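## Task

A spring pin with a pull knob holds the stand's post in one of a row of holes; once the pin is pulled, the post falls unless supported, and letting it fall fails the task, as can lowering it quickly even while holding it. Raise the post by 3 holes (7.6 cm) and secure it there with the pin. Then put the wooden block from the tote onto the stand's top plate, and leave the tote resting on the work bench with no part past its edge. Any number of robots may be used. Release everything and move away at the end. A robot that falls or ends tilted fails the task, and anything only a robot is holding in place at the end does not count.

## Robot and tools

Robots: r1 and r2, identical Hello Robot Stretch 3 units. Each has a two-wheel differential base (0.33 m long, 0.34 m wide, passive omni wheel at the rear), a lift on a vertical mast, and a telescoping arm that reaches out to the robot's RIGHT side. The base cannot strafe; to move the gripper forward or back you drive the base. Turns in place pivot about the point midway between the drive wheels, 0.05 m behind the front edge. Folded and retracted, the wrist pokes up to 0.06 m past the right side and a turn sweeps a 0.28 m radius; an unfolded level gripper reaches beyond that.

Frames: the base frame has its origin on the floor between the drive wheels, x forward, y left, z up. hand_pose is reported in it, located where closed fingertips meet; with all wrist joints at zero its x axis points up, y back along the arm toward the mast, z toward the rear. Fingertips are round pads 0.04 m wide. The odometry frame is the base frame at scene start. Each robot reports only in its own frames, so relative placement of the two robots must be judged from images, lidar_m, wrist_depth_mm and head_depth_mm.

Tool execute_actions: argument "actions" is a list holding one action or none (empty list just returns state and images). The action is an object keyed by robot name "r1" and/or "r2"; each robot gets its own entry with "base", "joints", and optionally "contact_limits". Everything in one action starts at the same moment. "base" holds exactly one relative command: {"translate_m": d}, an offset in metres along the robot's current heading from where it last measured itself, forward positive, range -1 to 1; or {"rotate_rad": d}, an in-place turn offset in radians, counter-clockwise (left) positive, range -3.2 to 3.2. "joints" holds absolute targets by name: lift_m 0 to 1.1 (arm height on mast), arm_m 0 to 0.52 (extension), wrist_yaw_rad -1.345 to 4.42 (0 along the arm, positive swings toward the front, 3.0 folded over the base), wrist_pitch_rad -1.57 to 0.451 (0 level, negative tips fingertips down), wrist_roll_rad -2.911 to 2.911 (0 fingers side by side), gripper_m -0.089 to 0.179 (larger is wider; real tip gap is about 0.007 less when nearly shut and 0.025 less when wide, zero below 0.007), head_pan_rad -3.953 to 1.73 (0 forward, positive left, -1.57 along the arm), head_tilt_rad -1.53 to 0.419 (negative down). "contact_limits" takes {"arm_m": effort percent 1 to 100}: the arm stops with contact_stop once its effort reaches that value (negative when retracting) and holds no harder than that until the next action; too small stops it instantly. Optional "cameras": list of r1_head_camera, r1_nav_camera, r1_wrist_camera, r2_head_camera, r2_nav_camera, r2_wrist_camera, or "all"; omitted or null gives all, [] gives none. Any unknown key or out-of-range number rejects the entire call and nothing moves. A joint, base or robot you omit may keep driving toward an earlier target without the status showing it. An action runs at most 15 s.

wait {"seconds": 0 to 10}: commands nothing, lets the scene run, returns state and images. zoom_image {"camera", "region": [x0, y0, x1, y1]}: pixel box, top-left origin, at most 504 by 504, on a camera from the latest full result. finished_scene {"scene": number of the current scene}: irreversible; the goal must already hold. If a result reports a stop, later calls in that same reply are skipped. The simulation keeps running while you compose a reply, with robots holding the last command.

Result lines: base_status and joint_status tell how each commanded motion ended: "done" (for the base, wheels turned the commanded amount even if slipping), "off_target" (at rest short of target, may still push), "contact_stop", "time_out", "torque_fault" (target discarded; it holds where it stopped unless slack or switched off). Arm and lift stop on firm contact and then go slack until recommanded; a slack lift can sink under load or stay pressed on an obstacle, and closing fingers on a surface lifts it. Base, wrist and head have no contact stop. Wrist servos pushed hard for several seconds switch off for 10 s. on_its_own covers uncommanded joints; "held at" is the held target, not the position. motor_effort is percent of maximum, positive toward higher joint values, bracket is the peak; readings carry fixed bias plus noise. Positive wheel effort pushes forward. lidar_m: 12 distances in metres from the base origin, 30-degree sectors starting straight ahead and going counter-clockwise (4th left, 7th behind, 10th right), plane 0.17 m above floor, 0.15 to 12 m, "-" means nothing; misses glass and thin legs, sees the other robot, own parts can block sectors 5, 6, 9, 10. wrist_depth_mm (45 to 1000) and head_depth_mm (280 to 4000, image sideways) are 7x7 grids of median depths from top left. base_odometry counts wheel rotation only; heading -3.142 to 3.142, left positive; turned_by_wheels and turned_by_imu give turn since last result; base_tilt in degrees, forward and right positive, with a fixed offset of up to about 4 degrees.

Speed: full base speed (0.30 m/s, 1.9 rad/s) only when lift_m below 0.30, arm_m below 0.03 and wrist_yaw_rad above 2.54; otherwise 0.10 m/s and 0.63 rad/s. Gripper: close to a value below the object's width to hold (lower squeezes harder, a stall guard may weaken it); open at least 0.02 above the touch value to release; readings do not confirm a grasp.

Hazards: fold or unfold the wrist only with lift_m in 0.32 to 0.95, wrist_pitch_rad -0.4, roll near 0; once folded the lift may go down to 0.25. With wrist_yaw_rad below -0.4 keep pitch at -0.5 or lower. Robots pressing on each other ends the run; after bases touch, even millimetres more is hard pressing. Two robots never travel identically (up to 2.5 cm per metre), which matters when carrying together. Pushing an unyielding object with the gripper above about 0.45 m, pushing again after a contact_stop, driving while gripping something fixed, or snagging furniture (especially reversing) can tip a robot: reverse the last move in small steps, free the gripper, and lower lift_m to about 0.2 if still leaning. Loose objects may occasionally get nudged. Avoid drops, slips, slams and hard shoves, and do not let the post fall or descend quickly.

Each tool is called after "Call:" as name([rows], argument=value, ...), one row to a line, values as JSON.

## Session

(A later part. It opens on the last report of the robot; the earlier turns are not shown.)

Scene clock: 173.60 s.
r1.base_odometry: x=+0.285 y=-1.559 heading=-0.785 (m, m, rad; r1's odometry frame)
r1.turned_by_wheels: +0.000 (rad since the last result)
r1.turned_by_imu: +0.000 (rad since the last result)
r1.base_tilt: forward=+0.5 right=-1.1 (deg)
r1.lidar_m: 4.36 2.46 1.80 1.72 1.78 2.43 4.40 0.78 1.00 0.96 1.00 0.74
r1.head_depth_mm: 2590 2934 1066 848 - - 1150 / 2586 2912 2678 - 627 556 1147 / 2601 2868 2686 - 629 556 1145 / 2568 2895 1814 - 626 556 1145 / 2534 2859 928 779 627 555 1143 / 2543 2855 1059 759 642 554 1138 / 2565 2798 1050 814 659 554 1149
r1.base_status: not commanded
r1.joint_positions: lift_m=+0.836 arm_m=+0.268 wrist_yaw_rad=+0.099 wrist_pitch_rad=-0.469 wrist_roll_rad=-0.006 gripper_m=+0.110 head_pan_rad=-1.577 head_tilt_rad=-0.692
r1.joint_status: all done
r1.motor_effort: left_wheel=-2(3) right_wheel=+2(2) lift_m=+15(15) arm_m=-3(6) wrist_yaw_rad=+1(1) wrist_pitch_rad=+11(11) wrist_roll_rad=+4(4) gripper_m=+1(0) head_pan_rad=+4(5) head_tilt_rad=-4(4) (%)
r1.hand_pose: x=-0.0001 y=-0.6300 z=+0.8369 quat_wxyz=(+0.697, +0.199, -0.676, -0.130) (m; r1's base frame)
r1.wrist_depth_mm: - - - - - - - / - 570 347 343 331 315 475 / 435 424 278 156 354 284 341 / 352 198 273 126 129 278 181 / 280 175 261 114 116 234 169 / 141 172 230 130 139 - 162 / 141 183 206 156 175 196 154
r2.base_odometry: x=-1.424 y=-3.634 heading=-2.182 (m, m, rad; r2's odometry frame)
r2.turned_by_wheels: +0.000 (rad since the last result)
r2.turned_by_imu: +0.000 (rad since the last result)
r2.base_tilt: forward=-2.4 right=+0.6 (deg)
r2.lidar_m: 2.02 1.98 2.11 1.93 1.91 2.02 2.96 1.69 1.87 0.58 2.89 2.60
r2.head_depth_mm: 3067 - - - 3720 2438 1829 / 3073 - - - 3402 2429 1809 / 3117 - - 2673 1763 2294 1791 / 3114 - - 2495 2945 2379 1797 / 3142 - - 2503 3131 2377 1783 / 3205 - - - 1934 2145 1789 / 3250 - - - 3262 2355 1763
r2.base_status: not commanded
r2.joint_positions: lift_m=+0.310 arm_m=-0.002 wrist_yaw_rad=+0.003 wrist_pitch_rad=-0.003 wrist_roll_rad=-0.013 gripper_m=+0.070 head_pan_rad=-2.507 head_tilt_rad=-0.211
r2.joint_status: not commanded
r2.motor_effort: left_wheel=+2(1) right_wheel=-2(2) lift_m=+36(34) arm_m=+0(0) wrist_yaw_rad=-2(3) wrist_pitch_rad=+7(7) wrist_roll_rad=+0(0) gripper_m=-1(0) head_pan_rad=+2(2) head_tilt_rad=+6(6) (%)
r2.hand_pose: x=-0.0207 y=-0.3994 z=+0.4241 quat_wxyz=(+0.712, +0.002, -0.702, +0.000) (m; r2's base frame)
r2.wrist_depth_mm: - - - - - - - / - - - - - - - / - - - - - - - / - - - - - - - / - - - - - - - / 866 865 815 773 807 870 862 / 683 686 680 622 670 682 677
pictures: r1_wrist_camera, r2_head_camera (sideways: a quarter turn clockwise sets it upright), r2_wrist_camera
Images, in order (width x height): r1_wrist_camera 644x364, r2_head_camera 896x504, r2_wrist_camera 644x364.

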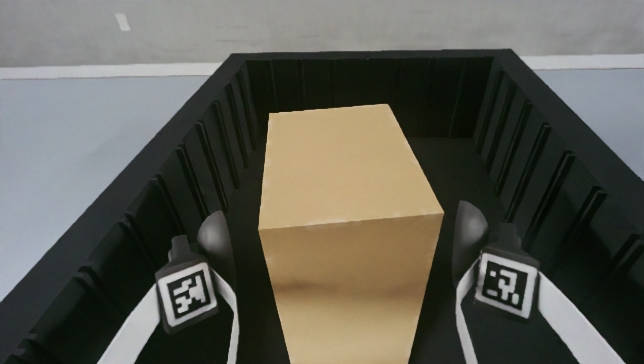

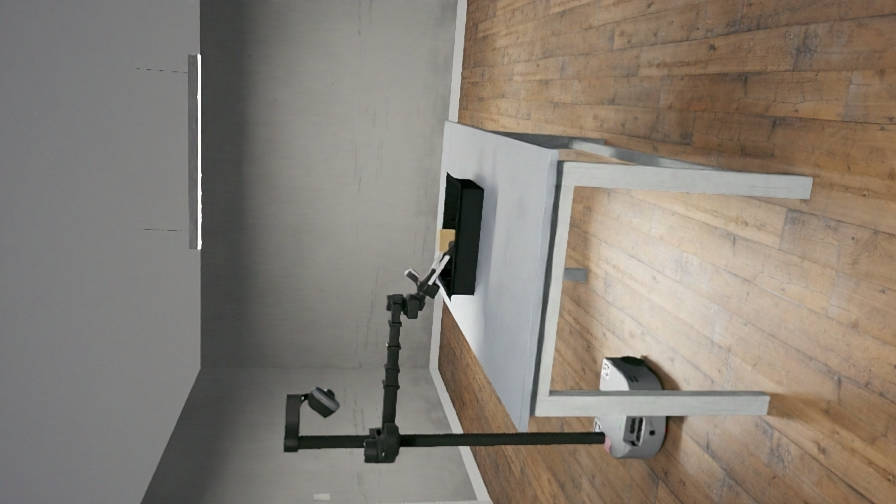

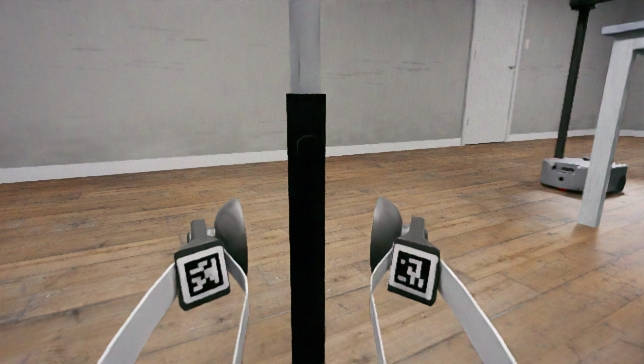

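Call:
execute_actions([
  {"r1":{"joints":{"arm_m":0.275}},"r2":{"joints":{"lift_m":0.328,"head_pan_rad":-1.57,"head_tilt_rad":-0.9}}},
], cameras=[])

Call:
execute_actions([
  {"r1":{"joints":{"gripper_m":0.025}},"r2":{"joints":{"arm_m":0.09}}},
], cameras=["r1_wrist_camera","r2_wrist_camera","r2_head_camera"])

Scene clock: 185.73 s.
r1.base_odometry: x=+0.285 y=-1.559 heading=-0.785 (m, m, rad; r1's odometry frame)
r1.turned_by_wheels: +0.000 (rad since the last result)
r1.turned_by_imu: -0.001 (rad since the last result)
r1.base_tilt: forward=+0.5 right=-1.1 (deg)
r1.lidar_m: 4.38 2.45 1.81 1.72 1.79 2.43 4.41 0.78 1.00 0.96 1.00 0.74
r1.head_depth_mm: 2593 2934 1073 834 - - 1151 / 2592 2927 2691 - 630 558 1146 / 2557 2854 2638 - 629 556 1146 / 2577 2914 2671 - 629 555 1141 / 2569 2855 929 770 626 555 1142 / 2518 2876 1059 763 641 554 1147 / 2551 2827 1057 810 659 554 1141
r1.base_status: not commanded
r1.joint_positions: lift_m=+0.836 arm_m=+0.275 wrist_yaw_rad=+0.099 wrist_pitch_rad=-0.469 wrist_roll_rad=-0.006 gripper_m=+0.110 head_pan_rad=-1.577 head_tilt_rad=-0.692
r1.joint_status: all done
r1.motor_effort: left_wheel=-1(2) right_wheel=+2(2) lift_m=+14(14) arm_m=+3(5) wrist_yaw_rad=+1(0) wrist_pitch_rad=+11(11) wrist_roll_rad=+4(4) gripper_m=+0(1) head_pan_rad=+5(4) head_tilt_rad=-4(4) (%)
r1.hand_pose: x=-0.0001 y=-0.6363 z=+0.8369 quat_wxyz=(+0.697, +0.199, -0.676, -0.130) (m; r1's base frame)
r1.wrist_depth_mm: - - - - - - - / - - 345 339 329 312 479 / 440 425 278 156 351 280 339 / 349 204 278 126 129 278 180 / 279 180 238 108 110 232 169 / 141 172 229 120 127 - 165 / 141 184 207 143 160 197 155
r2.base_odometry: x=-1.424 y=-3.634 heading=-2.182 (m, m, rad; r2's odometry frame)
r2.turned_by_wheels: +0.000 (rad since the last result)
r2.turned_by_imu: +0.000 (rad since the last result)
r2.base_tilt: forward=-2.4 right=+0.4 (deg)
r2.lidar_m: 2.01 1.98 2.11 1.92 1.91 2.02 2.96 1.69 1.87 0.59 2.89 2.60
r2.head_depth_mm: 3181 2514 2026 1686 1461 1277 1144 / 3075 2521 1920 1703 1456 1284 1157 / 2968 2510 689 1656 1431 1279 1162 / 2882 2496 710 1693 1428 1287 1141 / 2801 2506 2028 1699 1470 1283 1146 / 2690 2519 2014 1690 1457 1281 1140 / 2595 2484 2017 1696 1467 1278 1144
r2.base_status: not commanded
r2.joint_positions: lift_m=+0.328 arm_m=-0.002 wrist_yaw_rad=+0.003 wrist_pitch_rad=-0.002 wrist_roll_rad=-0.013 gripper_m=+0.070 head_pan_rad=-1.577 head_tilt_rad=-0.889
r2.joint_status: all done
r2.motor_effort: left_wheel=+1(2) right_wheel=-2(2) lift_m=+43(45) arm_m=+0(0) wrist_yaw_rad=-1(3) wrist_pitch_rad=+7(7) wrist_roll_rad=+0(0) gripper_m=+0(0) head_pan_rad=+3(29) head_tilt_rad=-7(45) (%)
r2.hand_pose: x=-0.0207 y=-0.3994 z=+0.4419 quat_wxyz=(+0.712, +0.002, -0.702, +0.000) (m; r2's base frame)
r2.wrist_depth_mm: - - - - - - - / - - - - - - - / - - - - - - - / - - - - - - - / - - - - - - - / 908 881 848 793 874 892 872 / 679 685 686 639 707 700 700
pictures: none
No camera images: the call's "cameras" was empty. Leave "cameras" out to get every camera's image.

Scene clock: 187.63 s.
r1.base_odometry: x=+0.285 y=-1.559 heading=-0.785 (m, m, rad; r1's odometry frame)
r1.turned_by_wheels: +0.000 (rad since the last result)
r1.turned_by_imu: +0.000 (rad since the last result)
r1.base_tilt: forward=+0.6 right=-1.2 (deg)
r1.lidar_m: 4.35 2.45 1.79 1.73 1.79 2.42 4.40 0.78 1.00 0.96 0.99 0.74
r1.head_depth_mm: 2574 2916 1069 833 - - 1145 / 2600 2956 2699 - 629 556 1146 / 2578 2851 2651 - 628 556 1138 / 2543 2900 2686 - 628 557 1139 / 2571 2896 929 774 627 555 1140 / 2559 2855 1061 760 642 555 1141 / 2546 2871 1054 810 658 554 1138
r1.base_status: not commanded
r1.joint_positions: lift_m=+0.836 arm_m=+0.275 wrist_yaw_rad=+0.099 wrist_pitch_rad=-0.468 wrist_roll_rad=-0.006 gripper_m=+0.026 head_pan_rad=-1.577 head_tilt_rad=-0.692
r1.joint_status: all done
r1.motor_effort: left_wheel=-2(3) right_wheel=+2(3) lift_m=+14(14) arm_m=+3(4) wrist_yaw_rad=+1(2) wrist_pitch_rad=+10(11) wrist_roll_rad=+4(4) gripper_m=-20(93) head_pan_rad=+5(4) head_tilt_rad=-4(4) (%)
r1.hand_pose: x=+0.0000 y=-0.6363 z=+0.8370 quat_wxyz=(+0.697, +0.199, -0.676, -0.130) (m; r1's base frame)
r1.wrist_depth_mm: - - - - - - - / - - 344 340 329 314 478 / 440 428 276 156 350 281 341 / 350 204 278 126 129 279 180 / 279 180 248 111 113 251 169 / 141 182 - 126 133 225 168 / 141 171 206 150 170 197 162
r2.base_odometry: x=-1.424 y=-3.634 heading=-2.182 (m, m, rad; r2's odometry frame)
r2.turned_by_wheels: +0.000 (rad since the last result)
r2.turned_by_imu: +0.000 (rad since the last result)
r2.base_tilt: forward=-2.4 right=+0.6 (deg)
r2.lidar_m: 2.01 1.98 2.12 1.92 1.91 2.02 2.96 1.69 1.86 0.58 2.89 2.60
r2.head_depth_mm: 3132 2511 2030 1688 1468 1282 1151 / 3062 2524 1921 1704 1466 1277 1145 / 3006 2527 689 1662 1426 1296 1108 / 2880 2488 709 1695 1440 1282 1125 / 2788 2498 2025 1701 1466 1285 1145 / 2652 2470 2020 1693 1456 1282 1143 / 2574 2520 2011 1685 1459 1283 1145
r2.base_status: not commanded
r2.joint_positions: lift_m=+0.328 arm_m=+0.090 wrist_yaw_rad=+0.002 wrist_pitch_rad=-0.002 wrist_roll_rad=-0.013 gripper_m=+0.070 head_pan_rad=-1.577 head_tilt_rad=-0.889
r2.joint_status: all done
r2.motor_effort: left_wheel=+1(1) right_wheel=-2(2) lift_m=+42(43) arm_m=+4(6) wrist_yaw_rad=-1(3) wrist_pitch_rad=+7(7) wrist_roll_rad=+0(0) gripper_m=+0(0) head_pan_rad=+2(2) head_tilt_rad=-7(6) (%)
r2.hand_pose: x=-0.0208 y=-0.4908 z=+0.4419 quat_wxyz=(+0.712, +0.002, -0.702, +0.000) (m; r2's base frame)
r2.wrist_depth_mm: - - - - - - - / - - - - - - - / - - - 247 - - - / - - - 256 - - - / - - - - - - - / 884 876 858 819 856 907 897 / 702 693 696 642 713 710 702
pictures: r1_wrist_camera, r2_head_camera (sideways: a quarter turn clockwise sets it upright), r2_wrist_camera
Images, in order (width x height): r1_wrist_camera 644x364, r2_head_camera 896x504, r2_wrist_camera 644x364.

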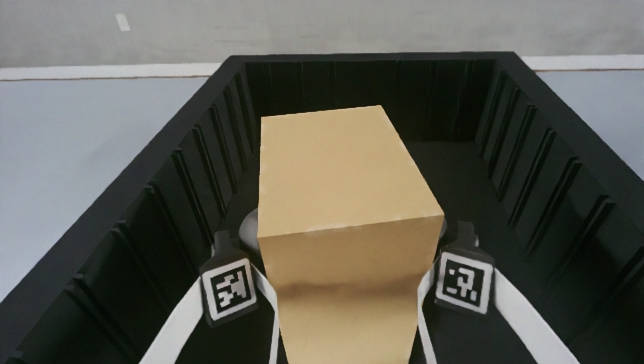

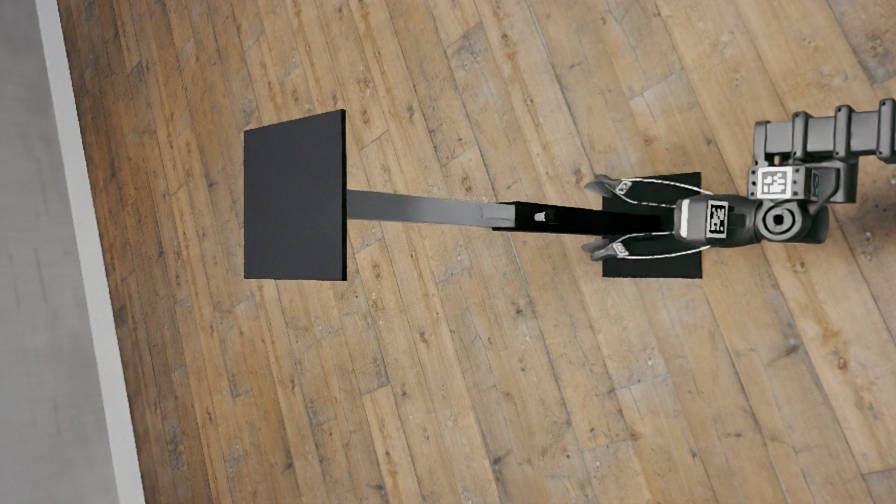

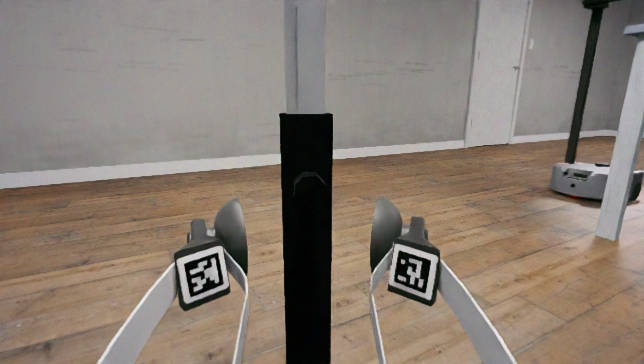

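Call:
execute_actions([
  {"r1":{"joints":{"lift_m":0.95}},"r2":{"joints":{"lift_m":0.333,"arm_m":0.145}}},
], cameras=["r1_wrist_camera"])

Call:
execute_actions([
  {"r1":{"base":{"translate_m":-1.0},"joints":{"lift_m":1.02,"arm_m":0.05,"wrist_yaw_rad":0}}},
], cameras=["r1_wrist_camera","r2_wrist_camera","r2_head_camera"])

Call:
zoom_image(camera="r2_head_camera", region=[460, 140, 640, 300])

Scene clock: 205.70 s.
r1.base_odometry: x=+0.285 y=-1.559 heading=-0.785 (m, m, rad; r1's odometry frame)
r1.turned_by_wheels: +0.000 (rad since the last result)
r1.turned_by_imu: -0.001 (rad since the last result)
r1.base_tilt: forward=+0.5 right=-1.2 (deg)
r1.lidar_m: 4.37 2.45 1.80 1.73 1.79 2.42 4.40 0.78 1.00 0.96 0.99 0.74
r1.head_depth_mm: 2583 2870 - 782 664 558 1176 / 2587 2817 - 793 648 558 1152 / 2544 2767 - 785 626 558 1141 / 2588 2852 - 786 628 555 1142 / 2558 2875 930 782 625 555 1146 / 2569 2910 1060 763 642 556 1144 / 2567 2830 1054 813 657 554 1140
r1.base_status: not commanded
r1.joint_positions: lift_m=+0.949 arm_m=+0.275 wrist_yaw_rad=+0.099 wrist_pitch_rad=-0.487 wrist_roll_rad=-0.006 gripper_m=+0.026 head_pan_rad=-1.577 head_tilt_rad=-0.692
r1.joint_status: all done
r1.motor_effort: left_wheel=-2(1) right_wheel=+2(2) lift_m=+34(37) arm_m=+3(3) wrist_yaw_rad=+1(1) wrist_pitch_rad=+21(22) wrist_roll_rad=+4(4) gripper_m=-20(20) head_pan_rad=+4(5) head_tilt_rad=-4(4) (%)
r1.hand_pose: x=-0.0002 y=-0.6337 z=+0.9468 quat_wxyz=(+0.696, +0.205, -0.674, -0.136) (m; r1's base frame)
r1.wrist_depth_mm: - - - - - - - / - - - - - - - / - - - 176 - - - / 528 518 387 131 136 446 467 / 443 437 327 114 119 316 397 / 378 374 - 126 132 257 344 / 332 327 304 141 154 295 303
r2.base_odometry: x=-1.424 y=-3.634 heading=-2.182 (m, m, rad; r2's odometry frame)
r2.turned_by_wheels: +0.000 (rad since the last result)
r2.turned_by_imu: +0.000 (rad since the last result)
r2.base_tilt: forward=-2.3 right=+0.6 (deg)
r2.lidar_m: 2.01 1.98 2.11 1.92 1.91 2.02 2.96 1.70 1.87 0.58 2.89 2.59
r2.head_depth_mm: 3172 2496 2026 1712 1464 1286 1144 / 3037 2501 1930 1701 1461 1298 1150 / 2981 2513 691 1656 1432 1326 1128 / 2850 2496 711 1701 1429 1281 1147 / 2806 2495 2024 1701 1457 1283 1141 / 2690 2497 2011 1689 1455 1278 1145 / 2603 2492 2019 1703 1457 1285 1146
r2.base_status: not commanded
r2.joint_positions: lift_m=+0.333 arm_m=+0.145 wrist_yaw_rad=+0.002 wrist_pitch_rad=-0.002 wrist_roll_rad=-0.013 gripper_m=+0.070 head_pan_rad=-1.577 head_tilt_rad=-0.889
r2.joint_status: all done
r2.motor_effort: left_wheel=+1(1) right_wheel=-2(2) lift_m=+43(44) arm_m=+4(7) wrist_yaw_rad=-2(2) wrist_pitch_rad=+7(7) wrist_roll_rad=-1(0) gripper_m=-1(1) head_pan_rad=+2(2) head_tilt_rad=-7(7) (%)
r2.hand_pose: x=-0.0209 y=-0.5458 z=+0.4469 quat_wxyz=(+0.712, +0.002, -0.702, +0.000) (m; r2's base frame)
r2.wrist_depth_mm: - - - 185 - - - / - - - 192 - - - / - - - 194 - - - / - - - 198 - - - / - - - 205 - - - / 903 887 850 213 861 879 898 / 688 689 708 224 713 718 705
pictures: r1_wrist_camera
Images, in order (width x height): r1_wrist_camera 644x364.

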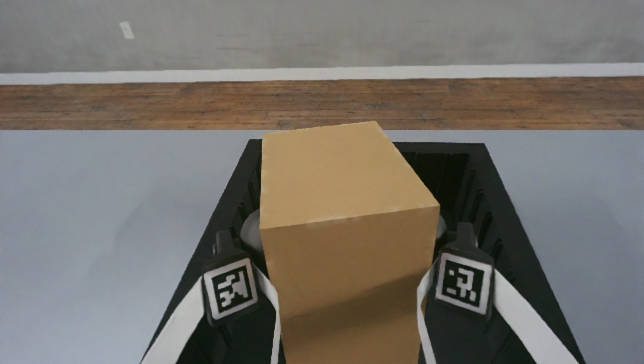

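Scene clock: 216.67 s.
r1.base_odometry: x=-0.422 y=-0.852 heading=-0.785 (m, m, rad; r1's odometry frame)
r1.turned_by_wheels: +0.000 (rad since the last result)
r1.turned_by_imu: -0.001 (rad since the last result)
r1.base_tilt: forward=+0.6 right=-1.2 (deg)
r1.lidar_m: 1.70 2.46 1.78 1.71 1.77 2.40 3.41 1.29 3.18 1.02 0.41 1.37
r1.head_depth_mm: 2586 - - - - 1337 1170 / 2579 2866 - - - 1358 1173 / 2573 2871 - - - 1321 1175 / 2591 2903 - - 1557 1352 1167 / 2617 2898 2542 1966 1591 1352 1169 / 2558 2891 2525 1849 1490 1349 1161 / 2545 2884 1051 838 1415 1345 867
r1.base_status: done
r1.joint_positions: lift_m=+1.019 arm_m=+0.050 wrist_yaw_rad=+0.001 wrist_pitch_rad=-0.488 wrist_roll_rad=-0.006 gripper_m=+0.026 head_pan_rad=-1.577 head_tilt_rad=-0.692
r1.joint_status: all done
r1.motor_effort: left_wheel=-2(6) right_wheel=+2(5) lift_m=+35(35) arm_m=-4(5) wrist_yaw_rad=+0(2) wrist_pitch_rad=+21(21) wrist_roll_rad=+4(4) gripper_m=-20(20) head_pan_rad=+4(4) head_tilt_rad=-4(4) (%)
r1.hand_pose: x=-0.0214 y=-0.4104 z=+1.0167 quat_wxyz=(+0.688, +0.172, -0.684, -0.170) (m; r1's base frame)
r1.wrist_depth_mm: - - - - - - - / - - - - - - - / 831 789 - 176 - - - / 645 640 938 132 136 - - / 547 544 - 114 119 - - / 468 474 - 126 132 - - / 407 423 - 141 154 - -
r2.base_odometry: x=-1.424 y=-3.634 heading=-2.182 (m, m, rad; r2's odometry frame)
r2.turned_by_wheels: +0.000 (rad since the last result)
r2.turned_by_imu: +0.001 (rad since the last result)
r2.base_tilt: forward=-2.4 right=+0.6 (deg)
r2.lidar_m: 2.01 1.98 2.11 1.92 1.91 2.01 2.96 1.69 1.82 0.58 2.89 2.59
r2.head_depth_mm: 3160 2500 1933 1703 1457 1281 1141 / 3032 2496 1934 1687 1459 1293 1152 / 2962 2520 690 1656 1427 1320 1127 / 2916 2520 709 1700 1435 1286 1146 / 2794 2510 2028 1696 1458 1280 1143 / 2711 2507 2029 1699 1455 1284 1145 / 2603 2490 2019 1699 1458 1279 1142
r2.base_status: not commanded
r2.joint_positions: lift_m=+0.333 arm_m=+0.145 wrist_yaw_rad=+0.002 wrist_pitch_rad=-0.002 wrist_roll_rad=-0.013 gripper_m=+0.070 head_pan_rad=-1.577 head_tilt_rad=-0.889
r2.joint_status: not commanded
r2.motor_effort: left_wheel=+1(1) right_wheel=-2(2) lift_m=+43(43) arm_m=+4(4) wrist_yaw_rad=-1(3) wrist_pitch_rad=+7(7) wrist_roll_rad=+0(0) gripper_m=-1(1) head_pan_rad=+2(2) head_tilt_rad=-6(6) (%)
r2.hand_pose: x=-0.0209 y=-0.5458 z=+0.4469 quat_wxyz=(+0.712, +0.002, -0.702, +0.000) (m; r2's base frame)
r2.wrist_depth_mm: - - - 183 - - - / - - - 192 - - - / - - - 194 - - - / - - - 196 - - - / - - - 204 - - - / 907 897 852 215 846 889 925 / 692 708 717 224 694 697 708
pictures: r1_wrist_camera, r2_head_camera (sideways: a quarter turn clockwise sets it upright), r2_wrist_camera
Images, in order (width x height): r1_wrist_camera 644x364, r2_head_camera 896x504, r2_wrist_camera 644x364.

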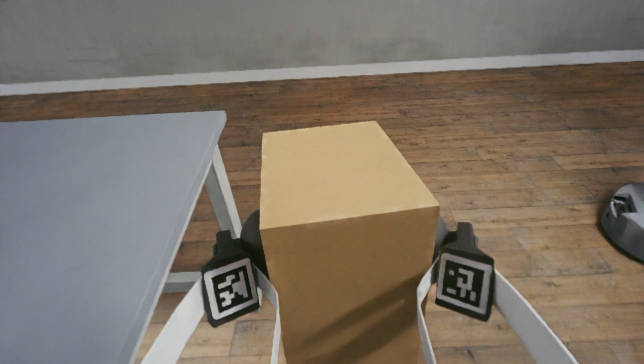

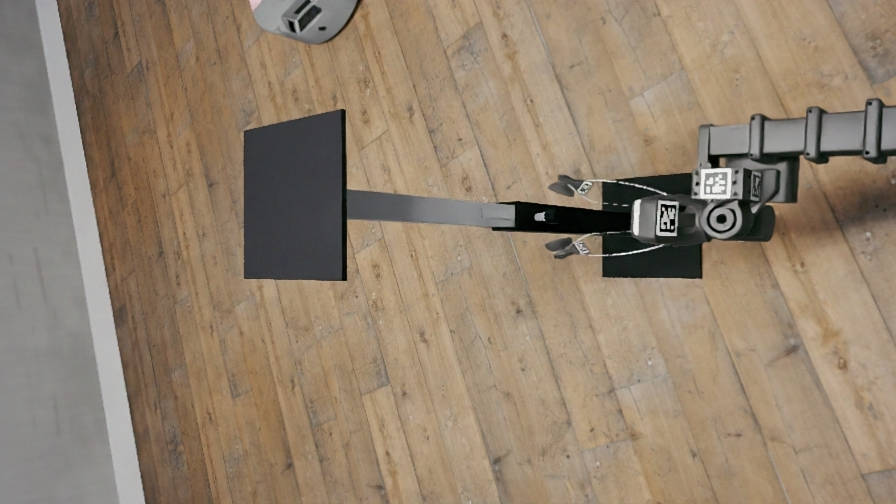

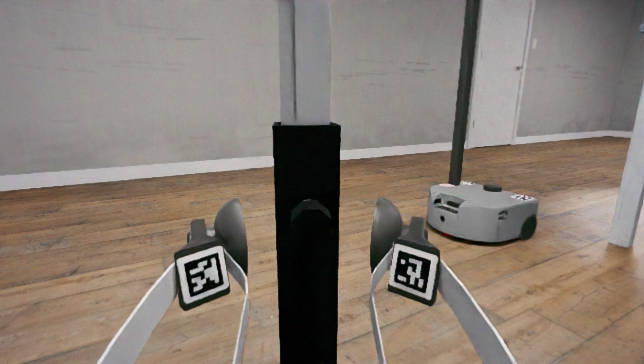

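Region (460, 140, 640, 300) of r2_head_camera's 896x504 image, scaled by 2.800, with more detail than that image has.

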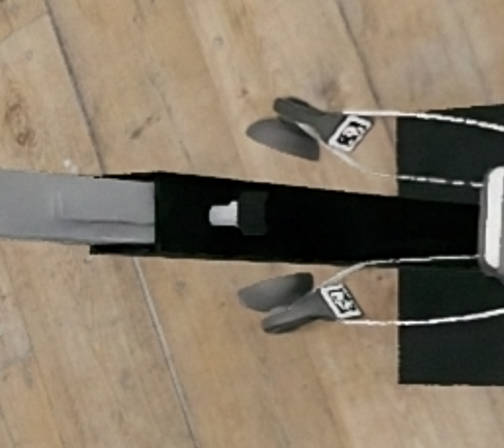

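Call:
execute_actions([
  {"r1":{"base":{"translate_m":-0.81},"joints":{"wrist_pitch_rad":-0.3,"head_tilt_rad":-0.6}},"r2":{"joints":{"lift_m":0.336,"arm_m":0.157,"gripper_m":0.045}}},
], cameras=[])

Call:
execute_actions([
  {"r1":{"base":{"rotate_rad":-0.41},"joints":{"arm_m":0.15}}},
], cameras=["r1_head_camera","r2_wrist_camera","r2_head_camera"])

Call:
zoom_image(camera="r2_head_camera", region=[460, 140, 640, 300])

Scene clock: 237.13 s.
r1.base_odometry: x=-0.995 y=-0.280 heading=-0.785 (m, m, rad; r1's odometry frame)
r1.turned_by_wheels: +0.000 (rad since the last result)
r1.turned_by_imu: -0.001 (rad since the last result)
r1.base_tilt: forward=+0.5 right=-1.2 (deg)
r1.lidar_m: 2.51 2.44 1.77 1.70 1.76 2.39 2.59 2.67 0.70 3.07 3.19 1.12
r1.head_depth_mm: 2584 2787 - - - 1330 1211 / 2562 2839 3057 - - 1379 1179 / 2590 2826 3075 - - 1344 1209 / 2534 2854 3056 - 1683 1390 1210 / 2543 2817 2976 2230 1722 1426 1213 / 2506 2812 2919 2228 1727 1426 1210 / 2536 2761 2997 2189 1738 1420 1212
r1.base_status: done
r1.joint_positions: lift_m=+1.019 arm_m=+0.050 wrist_yaw_rad=+0.001 wrist_pitch_rad=-0.346 wrist_roll_rad=-0.006 gripper_m=+0.026 head_pan_rad=-1.577 head_tilt_rad=-0.606
r1.joint_status: all done
r1.motor_effort: left_wheel=-2(6) right_wheel=+2(3) lift_m=+35(35) arm_m=-3(3) wrist_yaw_rad=+0(0) wrist_pitch_rad=+26(28) wrist_roll_rad=+4(4) gripper_m=-20(21) head_pan_rad=+5(4) head_tilt_rad=+3(15) (%)
r1.hand_pose: x=-0.0214 y=-0.4282 z=+1.0485 quat_wxyz=(+0.699, +0.123, -0.694, -0.122) (m; r1's base frame)
r1.wrist_depth_mm: - - - - - - - / - - - - - - - / - - - 177 - - - / - - - 132 136 - - / - - - 114 119 656 434 / - - - 126 132 666 498 / - - - 141 154 - -
r2.base_odometry: x=-1.424 y=-3.634 heading=-2.182 (m, m, rad; r2's odometry frame)
r2.turned_by_wheels: +0.000 (rad since the last result)
r2.turned_by_imu: +0.001 (rad since the last result)
r2.base_tilt: forward=-2.4 right=+0.7 (deg)
r2.lidar_m: 2.01 1.98 2.11 1.93 1.90 2.02 2.97 1.69 1.86 0.58 2.89 2.59
r2.head_depth_mm: 2931 2502 2010 1703 1465 1286 1143 / 3059 2507 1924 1694 1462 1300 1147 / 2973 2527 690 1632 1431 - 1146 / 2791 2373 708 1590 1427 1281 1139 / 2789 2501 2019 1684 1452 1279 1146 / 2691 2478 2027 1695 1461 1280 1141 / 2613 2498 2022 1693 1461 1275 1145
r2.base_status: not commanded
r2.joint_positions: lift_m=+0.336 arm_m=+0.157 wrist_yaw_rad=+0.002 wrist_pitch_rad=-0.002 wrist_roll_rad=-0.013 gripper_m=+0.045 head_pan_rad=-1.577 head_tilt_rad=-0.889
r2.joint_status: all done
r2.motor_effort: left_wheel=+2(1) right_wheel=-2(2) lift_m=+44(42) arm_m=+4(2) wrist_yaw_rad=-1(1) wrist_pitch_rad=+7(7) wrist_roll_rad=+0(1) gripper_m=-1(78) head_pan_rad=+2(2) head_tilt_rad=-6(6) (%)
r2.hand_pose: x=-0.0209 y=-0.5578 z=+0.4499 quat_wxyz=(+0.712, +0.002, -0.702, +0.000) (m; r2's base frame)
r2.wrist_depth_mm: - - - 173 - - - / - - - 180 - - - / - - - 184 - - - / - - - 185 - - - / - - - 176 - - - / 897 918 799 200 882 904 918 / 707 710 704 210 715 725 709
pictures: none
No camera images: the call's "cameras" was empty. Leave "cameras" out to get every camera's image.

Scene clock: 239.10 s.
r1.base_odometry: x=-0.995 y=-0.280 heading=-1.195 (m, m, rad; r1's odometry frame)
r1.turned_by_wheels: -0.410 (rad since the last result)
r1.turned_by_imu: -0.412 (rad since the last result)
r1.base_tilt: forward=+0.5 right=-1.2 (deg)
r1.lidar_m: 1.12 2.52 2.21 1.73 1.71 1.83 2.63 2.59 2.78 0.70 3.07 1.45
r1.head_depth_mm: 3107 3265 3054 - 1730 1432 1212 / 3140 - - - 1738 1433 1211 / 2959 3151 - - 1738 1419 1213 / 2667 3031 - 1213 1555 1393 1204 / 2725 2971 3092 2138 1627 1428 1210 / 2580 2841 2983 2191 1727 1423 1210 / 2471 2717 2895 2209 1732 1420 1217
r1.base_status: done
r1.joint_positions: lift_m=+1.019 arm_m=+0.150 wrist_yaw_rad=+0.000 wrist_pitch_rad=-0.346 wrist_roll_rad=-0.005 gripper_m=+0.026 head_pan_rad=-1.577 head_tilt_rad=-0.606
r1.joint_status: all done
r1.motor_effort: left_wheel=+2(7) right_wheel=-4(8) lift_m=+35(35) arm_m=+4(4) wrist_yaw_rad=+0(0) wrist_pitch_rad=+25(26) wrist_roll_rad=+4(4) gripper_m=-21(19) head_pan_rad=+4(6) head_tilt_rad=+2(4) (%)
r1.hand_pose: x=-0.0216 y=-0.5276 z=+1.0487 quat_wxyz=(+0.699, +0.122, -0.694, -0.122) (m; r1's base frame)
r1.wrist_depth_mm: - - - - - - - / - - - - - - - / - - - 176 - - - / - - - 132 136 - - / - - - 114 119 - - / - - - 126 132 - - / - - - 142 155 - -
r2.base_odometry: x=-1.424 y=-3.634 heading=-2.182 (m, m, rad; r2's odometry frame)
r2.turned_by_wheels: +0.000 (rad since the last result)
r2.turned_by_imu: +0.000 (rad since the last result)
r2.base_tilt: forward=-2.4 right=+0.5 (deg)
r2.lidar_m: 2.01 1.98 2.11 1.93 1.91 2.02 2.96 1.69 1.87 0.58 2.89 2.59
r2.head_depth_mm: 3090 2519 2021 1699 1464 1279 1149 / 3002 2483 1920 1693 1459 1292 1148 / 679 2501 689 1665 1431 - 1146 / 2853 2423 711 1610 1435 1279 1140 / 2779 2477 2025 1704 1460 1280 1140 / 2731 2479 2011 1692 1458 1281 1141 / 2588 2486 2023 1679 1459 1289 1146
r2.base_status: not commanded
r2.joint_positions: lift_m=+0.336 arm_m=+0.157 wrist_yaw_rad=+0.002 wrist_pitch_rad=-0.002 wrist_roll_rad=-0.013 gripper_m=+0.045 head_pan_rad=-1.577 head_tilt_rad=-0.889
r2.joint_status: not commanded
r2.motor_effort: left_wheel=+1(1) right_wheel=-2(2) lift_m=+42(43) arm_m=+4(4) wrist_yaw_rad=-1(1) wrist_pitch_rad=+7(7) wrist_roll_rad=+0(0) gripper_m=-1(1) head_pan_rad=+2(2) head_tilt_rad=-7(7) (%)
r2.hand_pose: x=-0.0209 y=-0.5578 z=+0.4499 quat_wxyz=(+0.712, +0.002, -0.702, +0.000) (m; r2's base frame)
r2.wrist_depth_mm: - - - 172 - - - / - - - 181 - - - / - - - 183 - - - / - - - 186 - - - / - - - 176 - - - / 920 898 804 199 890 956 921 / 719 694 701 210 698 701 697
pictures: r1_head_camera (sideways: a quarter turn clockwise sets it upright), r2_head_camera (sideways: a quarter turn clockwise sets it upright), r2_wrist_camera
Images, in order (width x height): r1_head_camera 896x504, r2_head_camera 896x504, r2_wrist_camera 644x364.

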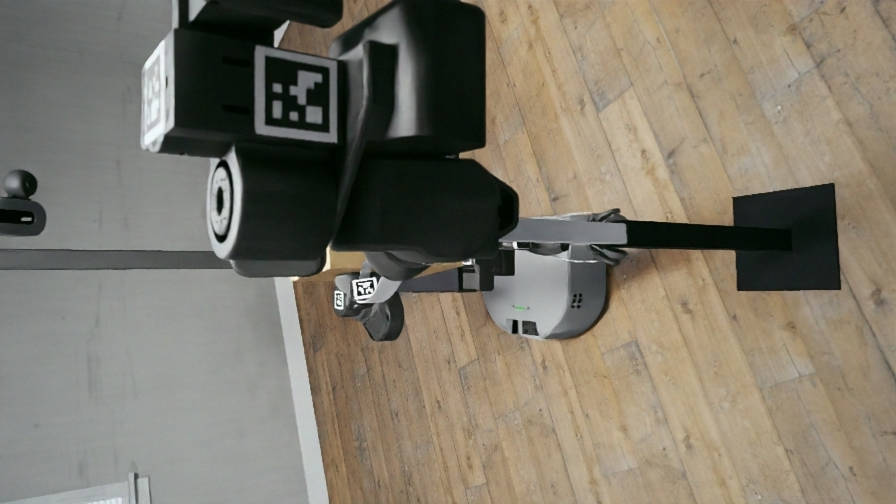

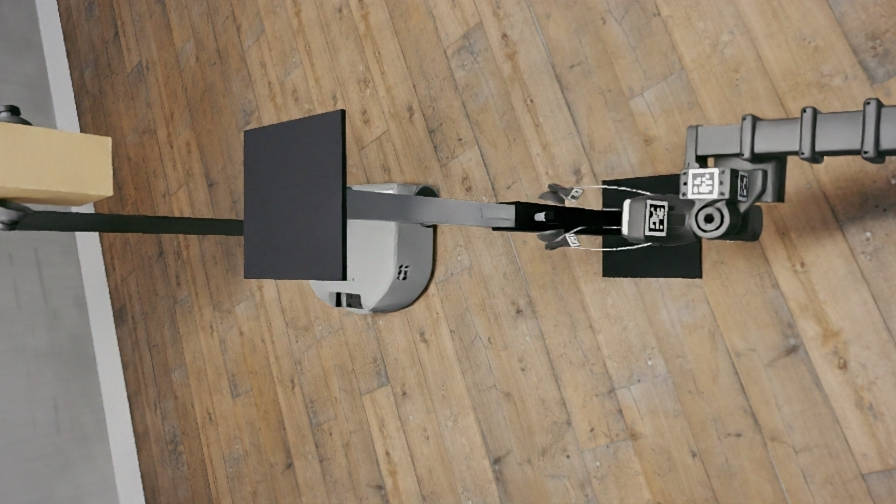

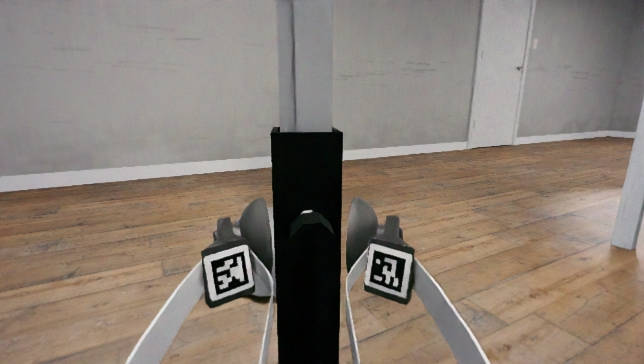

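Region (460, 140, 640, 300) of r2_head_camera's 896x504 image, scaled by 2.800, with more detail than that image has.

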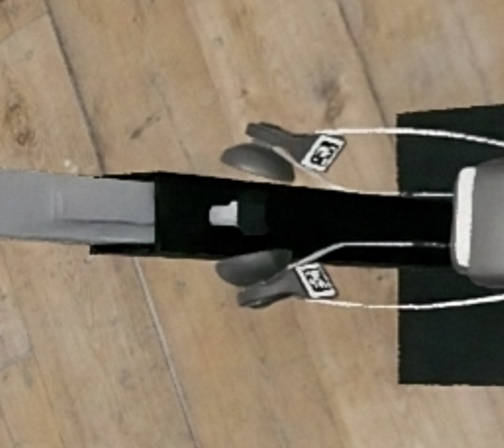

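Call:
execute_actions([
  {"r1":{"joints":{"arm_m":0.345,"lift_m":0.965}},"r2":{"joints":{"gripper_m":-0.01,"head_tilt_rad":-0.75}}},
], cameras=["r1_head_camera","r2_wrist_camera","r2_head_camera"])

Scene clock: 253.13 s.
r1.base_odometry: x=-0.995 y=-0.280 heading=-1.195 (m, m, rad; r1's odometry frame)
r1.turned_by_wheels: +0.000 (rad since the last result)
r1.turned_by_imu: -0.001 (rad since the last result)
r1.base_tilt: forward=+0.5 right=-1.2 (deg)
r1.lidar_m: 1.12 2.52 2.21 1.73 1.72 1.83 2.63 2.59 2.78 0.70 3.07 1.44
r1.head_depth_mm: 3137 3298 - 2052 1758 1442 1215 / 3129 3370 2723 2205 1727 1427 1220 / 2963 3197 - 1988 1734 1425 1208 / 2695 3056 1498 811 1567 1389 1196 / 2713 2978 3059 2113 1627 1420 1205 / 2601 2836 2981 2209 1729 1422 1205 / 2513 2745 2878 2170 1721 1421 1207
r1.base_status: not commanded
r1.joint_positions: lift_m=+0.965 arm_m=+0.345 wrist_yaw_rad=+0.000 wrist_pitch_rad=-0.345 wrist_roll_rad=-0.005 gripper_m=+0.026 head_pan_rad=-1.577 head_tilt_rad=-0.606
r1.joint_status: all done
r1.motor_effort: left_wheel=+2(3) right_wheel=-4(4) lift_m=+17(31) arm_m=+4(5) wrist_yaw_rad=+0(0) wrist_pitch_rad=+25(25) wrist_roll_rad=+3(4) gripper_m=-19(19) head_pan_rad=+6(5) head_tilt_rad=+3(3) (%)
r1.hand_pose: x=-0.0216 y=-0.7226 z=+0.9949 quat_wxyz=(+0.699, +0.122, -0.694, -0.121) (m; r1's base frame)
r1.wrist_depth_mm: - - - - - - - / - - - - - - - / - - - 177 - - - / - - - 132 136 - - / - - - 115 119 - - / - - - 126 132 - - / - - - 141 154 - -
r2.base_odometry: x=-1.424 y=-3.634 heading=-2.182 (m, m, rad; r2's odometry frame)
r2.turned_by_wheels: +0.000 (rad since the last result)
r2.turned_by_imu: +0.000 (rad since the last result)
r2.base_tilt: forward=-2.3 right=+0.5 (deg)
r2.lidar_m: 2.01 1.98 2.11 1.92 1.91 2.02 2.96 1.69 1.86 0.58 2.88 2.60
r2.head_depth_mm: 3202 3436 2464 1956 1616 1369 1196 / 3002 3232 2317 1899 1612 1374 1200 / 676 671 607 753 1564 1366 - / 2711 3053 1630 775 1563 1328 1190 / 2720 2942 2450 1880 1604 1371 1190 / 2589 2903 2456 1938 1599 1361 1186 / 2492 2783 2428 1925 1600 1362 1190
r2.base_status: not commanded
r2.joint_positions: lift_m=+0.336 arm_m=+0.157 wrist_yaw_rad=+0.000 wrist_pitch_rad=-0.002 wrist_roll_rad=-0.013 gripper_m=-0.009 head_pan_rad=-1.577 head_tilt_rad=-0.755
r2.joint_status: all done
r2.motor_effort: left_wheel=+1(1) right_wheel=-1(2) lift_m=+43(44) arm_m=+2(4) wrist_yaw_rad=+1(1) wrist_pitch_rad=+7(7) wrist_roll_rad=+0(0) gripper_m=-13(88) head_pan_rad=+2(2) head_tilt_rad=+2(19) (%)
r2.hand_pose: x=-0.0216 y=-0.5580 z=+0.4499 quat_wxyz=(+0.712, +0.001, -0.702, -0.001) (m; r2's base frame)
r2.wrist_depth_mm: - - - 173 - - - / - - - 178 - - - / - - - 182 - - - / - - - 184 - - - / - - - 156 - - - / 900 872 850 200 908 918 933 / 712 727 713 209 707 706 721
pictures: r1_head_camera (sideways: a quarter turn clockwise sets it upright), r2_head_camera (sideways: a quarter turn clockwise sets it upright), r2_wrist_camera
Images, in order (width x height): r1_head_camera 896x504, r2_head_camera 896x504, r2_wrist_camera 644x364.

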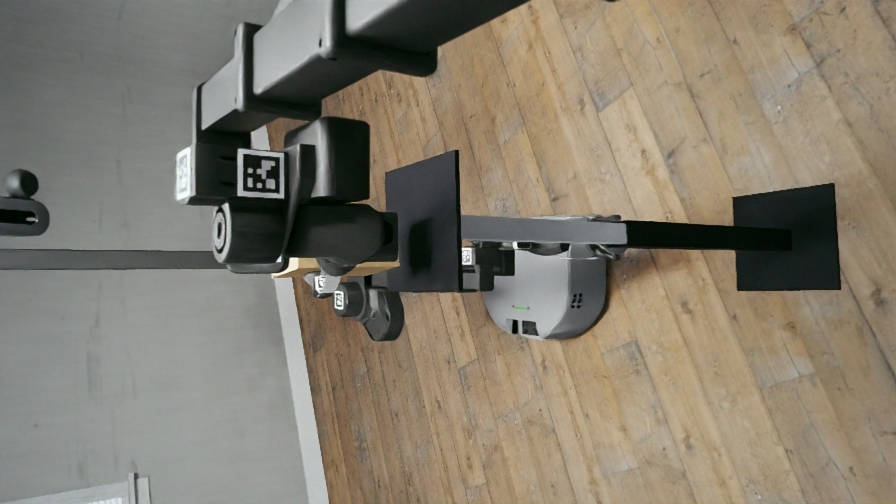

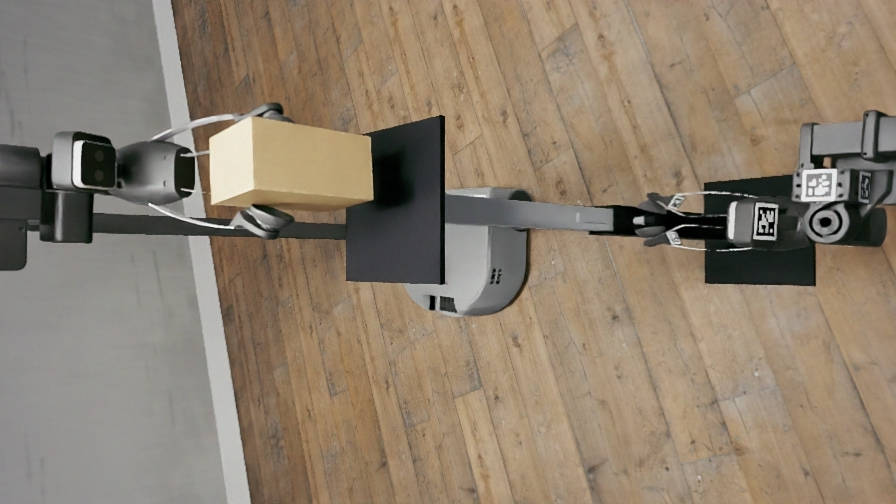

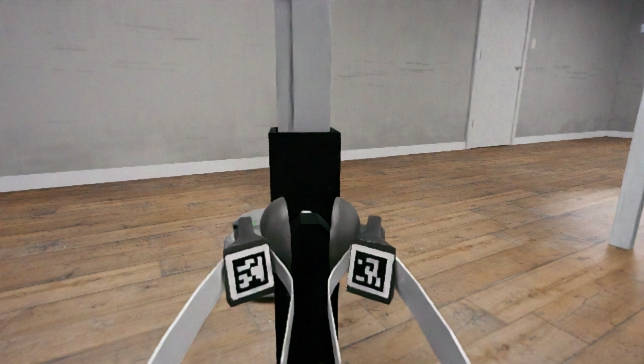

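Call:
execute_actions([
  {"r1":{"base":{"translate_m":-0.025},"joints":{"lift_m":0.93}}},
], cameras=[])

Call:
execute_actions([
  {"r1":{"joints":{"lift_m":0.918}}},
], cameras=["r1_head_camera","r2_head_camera"])

Scene clock: 270.47 s.
r1.base_odometry: x=-1.004 y=-0.256 heading=-1.195 (m, m, rad; r1's odometry frame)
r1.turned_by_wheels: +0.000 (rad since the last result)
r1.turned_by_imu: -0.001 (rad since the last result)
r1.base_tilt: forward=+0.5 right=-1.1 (deg)
r1.lidar_m: 1.14 2.54 2.19 1.72 1.70 1.82 2.61 2.57 2.75 0.70 3.08 1.47
r1.head_depth_mm: 3133 3260 3279 - 1681 1401 1216 / 3149 3459 - 2129 1738 1436 1214 / 2988 3243 - 2052 1743 1427 1221 / 1232 3111 - 832 1555 1385 1203 / 2752 2997 3059 1987 1614 1423 1205 / 2597 2882 3009 2196 1736 1435 1206 / 2491 2743 2879 2201 1727 1424 1208
r1.base_status: done
r1.joint_positions: lift_m=+0.930 arm_m=+0.345 wrist_yaw_rad=+0.000 wrist_pitch_rad=-0.345 wrist_roll_rad=-0.005 gripper_m=+0.026 head_pan_rad=-1.577 head_tilt_rad=-0.606
r1.joint_status: all done
r1.motor_effort: left_wheel=+3(5) right_wheel=-4(11) lift_m=+16(16) arm_m=+4(4) wrist_yaw_rad=+1(1) wrist_pitch_rad=+24(25) wrist_roll_rad=+3(4) gripper_m=-20(20) head_pan_rad=+5(5) head_tilt_rad=+3(3) (%)
r1.hand_pose: x=-0.0216 y=-0.7227 z=+0.9599 quat_wxyz=(+0.699, +0.122, -0.695, -0.121) (m; r1's base frame)
r1.wrist_depth_mm: - - - - - - - / - - - - - - - / - - - 177 - - - / - - - 132 136 - - / - - - 114 119 - - / - - - 126 132 - - / - - 237 142 154 - -
r2.base_odometry: x=-1.424 y=-3.634 heading=-2.182 (m, m, rad; r2's odometry frame)
r2.turned_by_wheels: +0.000 (rad since the last result)
r2.turned_by_imu: +0.000 (rad since the last result)
r2.base_tilt: forward=-2.3 right=+0.5 (deg)
r2.lidar_m: 2.01 1.98 2.10 1.92 1.91 2.01 2.96 1.69 1.87 0.59 2.88 2.59
r2.head_depth_mm: 3162 3405 2513 1958 1613 1373 1196 / 3040 3289 2474 1900 1604 1372 1202 / 2751 701 611 755 1574 1366 - / 712 2959 717 773 1564 1326 1189 / 2693 2948 2474 1824 1612 1369 1193 / 2572 2883 2466 1945 1598 1363 1187 / 2516 2745 2460 1930 1595 1362 1184
r2.base_status: not commanded
r2.joint_positions: lift_m=+0.336 arm_m=+0.157 wrist_yaw_rad=+0.000 wrist_pitch_rad=-0.002 wrist_roll_rad=-0.013 gripper_m=-0.009 head_pan_rad=-1.577 head_tilt_rad=-0.755
r2.joint_status: not commanded
r2.motor_effort: left_wheel=+1(1) right_wheel=-1(1) lift_m=+42(43) arm_m=+1(1) wrist_yaw_rad=+0(0) wrist_pitch_rad=+7(7) wrist_roll_rad=+1(1) gripper_m=-13(13) head_pan_rad=+2(2) head_tilt_rad=+1(3) (%)
r2.hand_pose: x=-0.0216 y=-0.5580 z=+0.4499 quat_wxyz=(+0.712, +0.001, -0.702, -0.001) (m; r2's base frame)
r2.wrist_depth_mm: - - - 173 - - - / - - - 179 - - - / - - - 181 - - - / - - - 185 - - - / - - - 155 - - - / 902 901 867 200 895 877 920 / 719 711 705 208 721 709 712
pictures: none
No camera images: the call's "cameras" was empty. Leave "cameras" out to get every camera's image.

Scene clock: 271.23 s.
r1.base_odometry: x=-1.004 y=-0.256 heading=-1.195 (m, m, rad; r1's odometry frame)
r1.turned_by_wheels: +0.000 (rad since the last result)
r1.turned_by_imu: +0.000 (rad since the last result)
r1.base_tilt: forward=+0.5 right=-1.2 (deg)
r1.lidar_m: 1.14 2.54 2.19 1.72 1.71 1.82 2.61 2.57 2.75 0.70 3.07 1.47
r1.head_depth_mm: 3054 3296 3247 - 1670 1417 1211 / 3128 3508 - 2132 1732 1437 1214 / 2959 3322 - 2054 1740 1428 1211 / 1229 3116 3235 839 1560 1389 1202 / 2734 2973 3049 1972 1619 1433 1208 / 2646 2850 3026 2198 1725 1414 1214 / 2508 2718 2878 2177 1741 1431 1210
r1.base_status: not commanded
r1.joint_positions: lift_m=+0.918 arm_m=+0.345 wrist_yaw_rad=+0.000 wrist_pitch_rad=-0.345 wrist_roll_rad=-0.005 gripper_m=+0.026 head_pan_rad=-1.577 head_tilt_rad=-0.606
r1.joint_status: all done
r1.motor_effort: left_wheel=+2(2) right_wheel=-4(4) lift_m=+16(16) arm_m=+4(4) wrist_yaw_rad=+0(1) wrist_pitch_rad=+25(25) wrist_roll_rad=+3(3) gripper_m=-20(20) head_pan_rad=+5(5) head_tilt_rad=+3(3) (%)
r1.hand_pose: x=-0.0216 y=-0.7227 z=+0.9479 quat_wxyz=(+0.699, +0.122, -0.695, -0.121) (m; r1's base frame)
r1.wrist_depth_mm: - - - - - - - / - - - - - - - / - - - 177 - - - / - - - 132 136 - - / - - - 114 119 - - / - - - 125 132 - - / - - 222 142 154 - -
r2.base_odometry: x=-1.424 y=-3.634 heading=-2.182 (m, m, rad; r2's odometry frame)
r2.turned_by_wheels: +0.000 (rad since the last result)
r2.turned_by_imu: +0.000 (rad since the last result)
r2.base_tilt: forward=-2.3 right=+0.5 (deg)
r2.lidar_m: 2.01 1.98 2.10 1.92 1.91 2.02 2.96 1.70 1.87 0.58 2.89 2.60
r2.head_depth_mm: 3192 3366 2498 1955 1605 1370 1197 / 3059 3298 2468 1896 1604 1368 1206 / 2769 709 623 756 1563 1361 - / 732 2900 718 773 1565 1325 1191 / 2719 2960 2482 1833 1611 1372 1188 / 2590 2874 2450 1943 1594 1357 1188 / 2516 2804 2458 1931 1605 1363 1191
r2.base_status: not commanded
r2.joint_positions: lift_m=+0.336 arm_m=+0.157 wrist_yaw_rad=+0.000 wrist_pitch_rad=-0.002 wrist_roll_rad=-0.013 gripper_m=-0.009 head_pan_rad=-1.577 head_tilt_rad=-0.755
r2.joint_status: not commanded
r2.motor_effort: left_wheel=+1(1) right_wheel=-1(1) lift_m=+44(43) arm_m=+1(2) wrist_yaw_rad=+0(1) wrist_pitch_rad=+7(7) wrist_roll_rad=+1(0) gripper_m=-13(13) head_pan_rad=+2(2) head_tilt_rad=+3(3) (%)
r2.hand_pose: x=-0.0216 y=-0.5580 z=+0.4499 quat_wxyz=(+0.712, +0.001, -0.702, -0.001) (m; r2's base frame)
r2.wrist_depth_mm: - - - 174 - - - / - - - 178 - - - / - - - 183 - - - / - - - 184 - - - / - - - 155 - - - / 906 888 838 200 911 895 922 / 694 710 692 209 716 722 720
pictures: r1_head_camera (sideways: a quarter turn clockwise sets it upright), r2_head_camera (sideways: a quarter turn clockwise sets it upright)
Images, in order (width x height): r1_head_camera 896x504, r2_head_camera 896x504.

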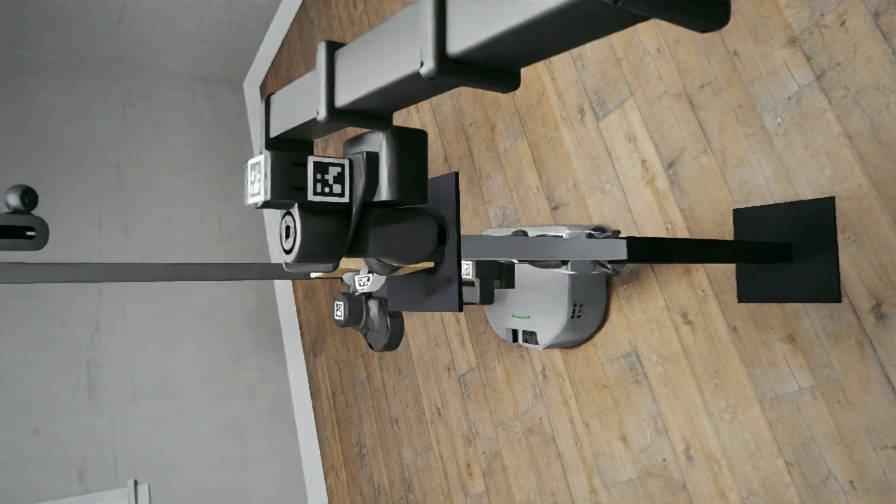

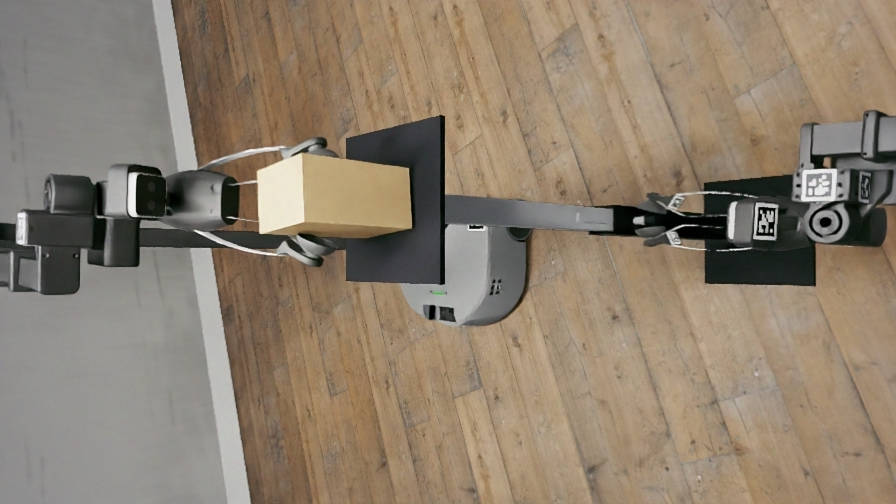

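Call:
execute_actions([
  {"r1":{"joints":{"lift_m":0.907,"arm_m":0.34}}},
], cameras=[])

Scene clock: 276.80 s.
r1.base_odometry: x=-1.004 y=-0.256 heading=-1.195 (m, m, rad; r1's odometry frame)
r1.turned_by_wheels: +0.000 (rad since the last result)
r1.turned_by_imu: -0.001 (rad since the last result)
r1.base_tilt: forward=+0.5 right=-1.2 (deg)
r1.lidar_m: 1.14 2.53 2.19 1.71 1.70 1.81 2.61 2.57 2.76 0.70 3.09 1.47
r1.head_depth_mm: 3098 3312 3238 - - 1433 1212 / 3122 3480 3594 2131 1740 1428 1206 / 2976 3326 - 2044 1737 1419 1211 / 1227 3073 3252 849 1560 1392 1210 / 2700 2986 3061 1981 1621 1422 1208 / 2622 2889 3019 2196 1716 1425 1219 / 2505 2724 2865 2204 1733 1414 1214
r1.base_status: not commanded
r1.joint_positions: lift_m=+0.908 arm_m=+0.340 wrist_yaw_rad=+0.000 wrist_pitch_rad=-0.323 wrist_roll_rad=-0.003 gripper_m=+0.026 head_pan_rad=-1.577 head_tilt_rad=-0.606
r1.joint_status: all done
r1.motor_effort: left_wheel=+2(2) right_wheel=-3(4) lift_m=+14(14) arm_m=-3(4) wrist_yaw_rad=+1(0) wrist_pitch_rad=+13(24) wrist_roll_rad=+2(3) gripper_m=-20(20) head_pan_rad=+5(5) head_tilt_rad=+3(3) (%)
r1.hand_pose: x=-0.0216 y=-0.7206 z=+0.9420 quat_wxyz=(+0.699, +0.114, -0.696, -0.114) (m; r1's base frame)
r1.wrist_depth_mm: - - - - - - - / - - - - - - - / - - - 178 - - - / - - - 132 136 - - / - - - 114 119 - - / - - - 126 132 - - / - - 217 141 153 - -
r2.base_odometry: x=-1.424 y=-3.634 heading=-2.182 (m, m, rad; r2's odometry frame)
r2.turned_by_wheels: +0.000 (rad since the last result)
r2.turned_by_imu: +0.000 (rad since the last result)
r2.base_tilt: forward=-2.3 right=+0.5 (deg)
r2.lidar_m: 2.02 1.98 2.11 1.93 1.91 2.02 2.97 1.69 1.86 0.58 2.89 2.59
r2.head_depth_mm: 3175 3381 2472 1948 1608 1368 1202 / 3050 3280 2472 1892 1601 1371 1206 / 2833 725 626 754 1574 1367 - / 717 2913 719 775 1566 1324 1191 / 2701 2987 2455 1822 1602 1363 1189 / 2573 2905 2474 1935 1598 1360 1186 / 2506 2772 2453 1935 1598 1362 1183
r2.base_status: not commanded
r2.joint_positions: lift_m=+0.336 arm_m=+0.157 wrist_yaw_rad=+0.000 wrist_pitch_rad=-0.002 wrist_roll_rad=-0.013 gripper_m=-0.009 head_pan_rad=-1.577 head_tilt_rad=-0.755
r2.joint_status: not commanded
r2.motor_effort: left_wheel=+1(1) right_wheel=-1(1) lift_m=+44(43) arm_m=+1(1) wrist_yaw_rad=+1(0) wrist_pitch_rad=+7(7) wrist_roll_rad=+0(0) gripper_m=-13(13) head_pan_rad=+2(2) head_tilt_rad=+3(2) (%)
r2.hand_pose: x=-0.0216 y=-0.5580 z=+0.4499 quat_wxyz=(+0.712, +0.001, -0.702, -0.001) (m; r2's base frame)
r2.wrist_depth_mm: - - - 173 - - - / - - - 180 - - - / - - - 182 - - - / - - - 184 - - - / - - - 155 - - - / 917 898 875 200 906 903 886 / 717 709 705 209 710 700 716
pictures: none
No camera images: the call's "cameras" was empty. Leave "cameras" out to get every camera's image.


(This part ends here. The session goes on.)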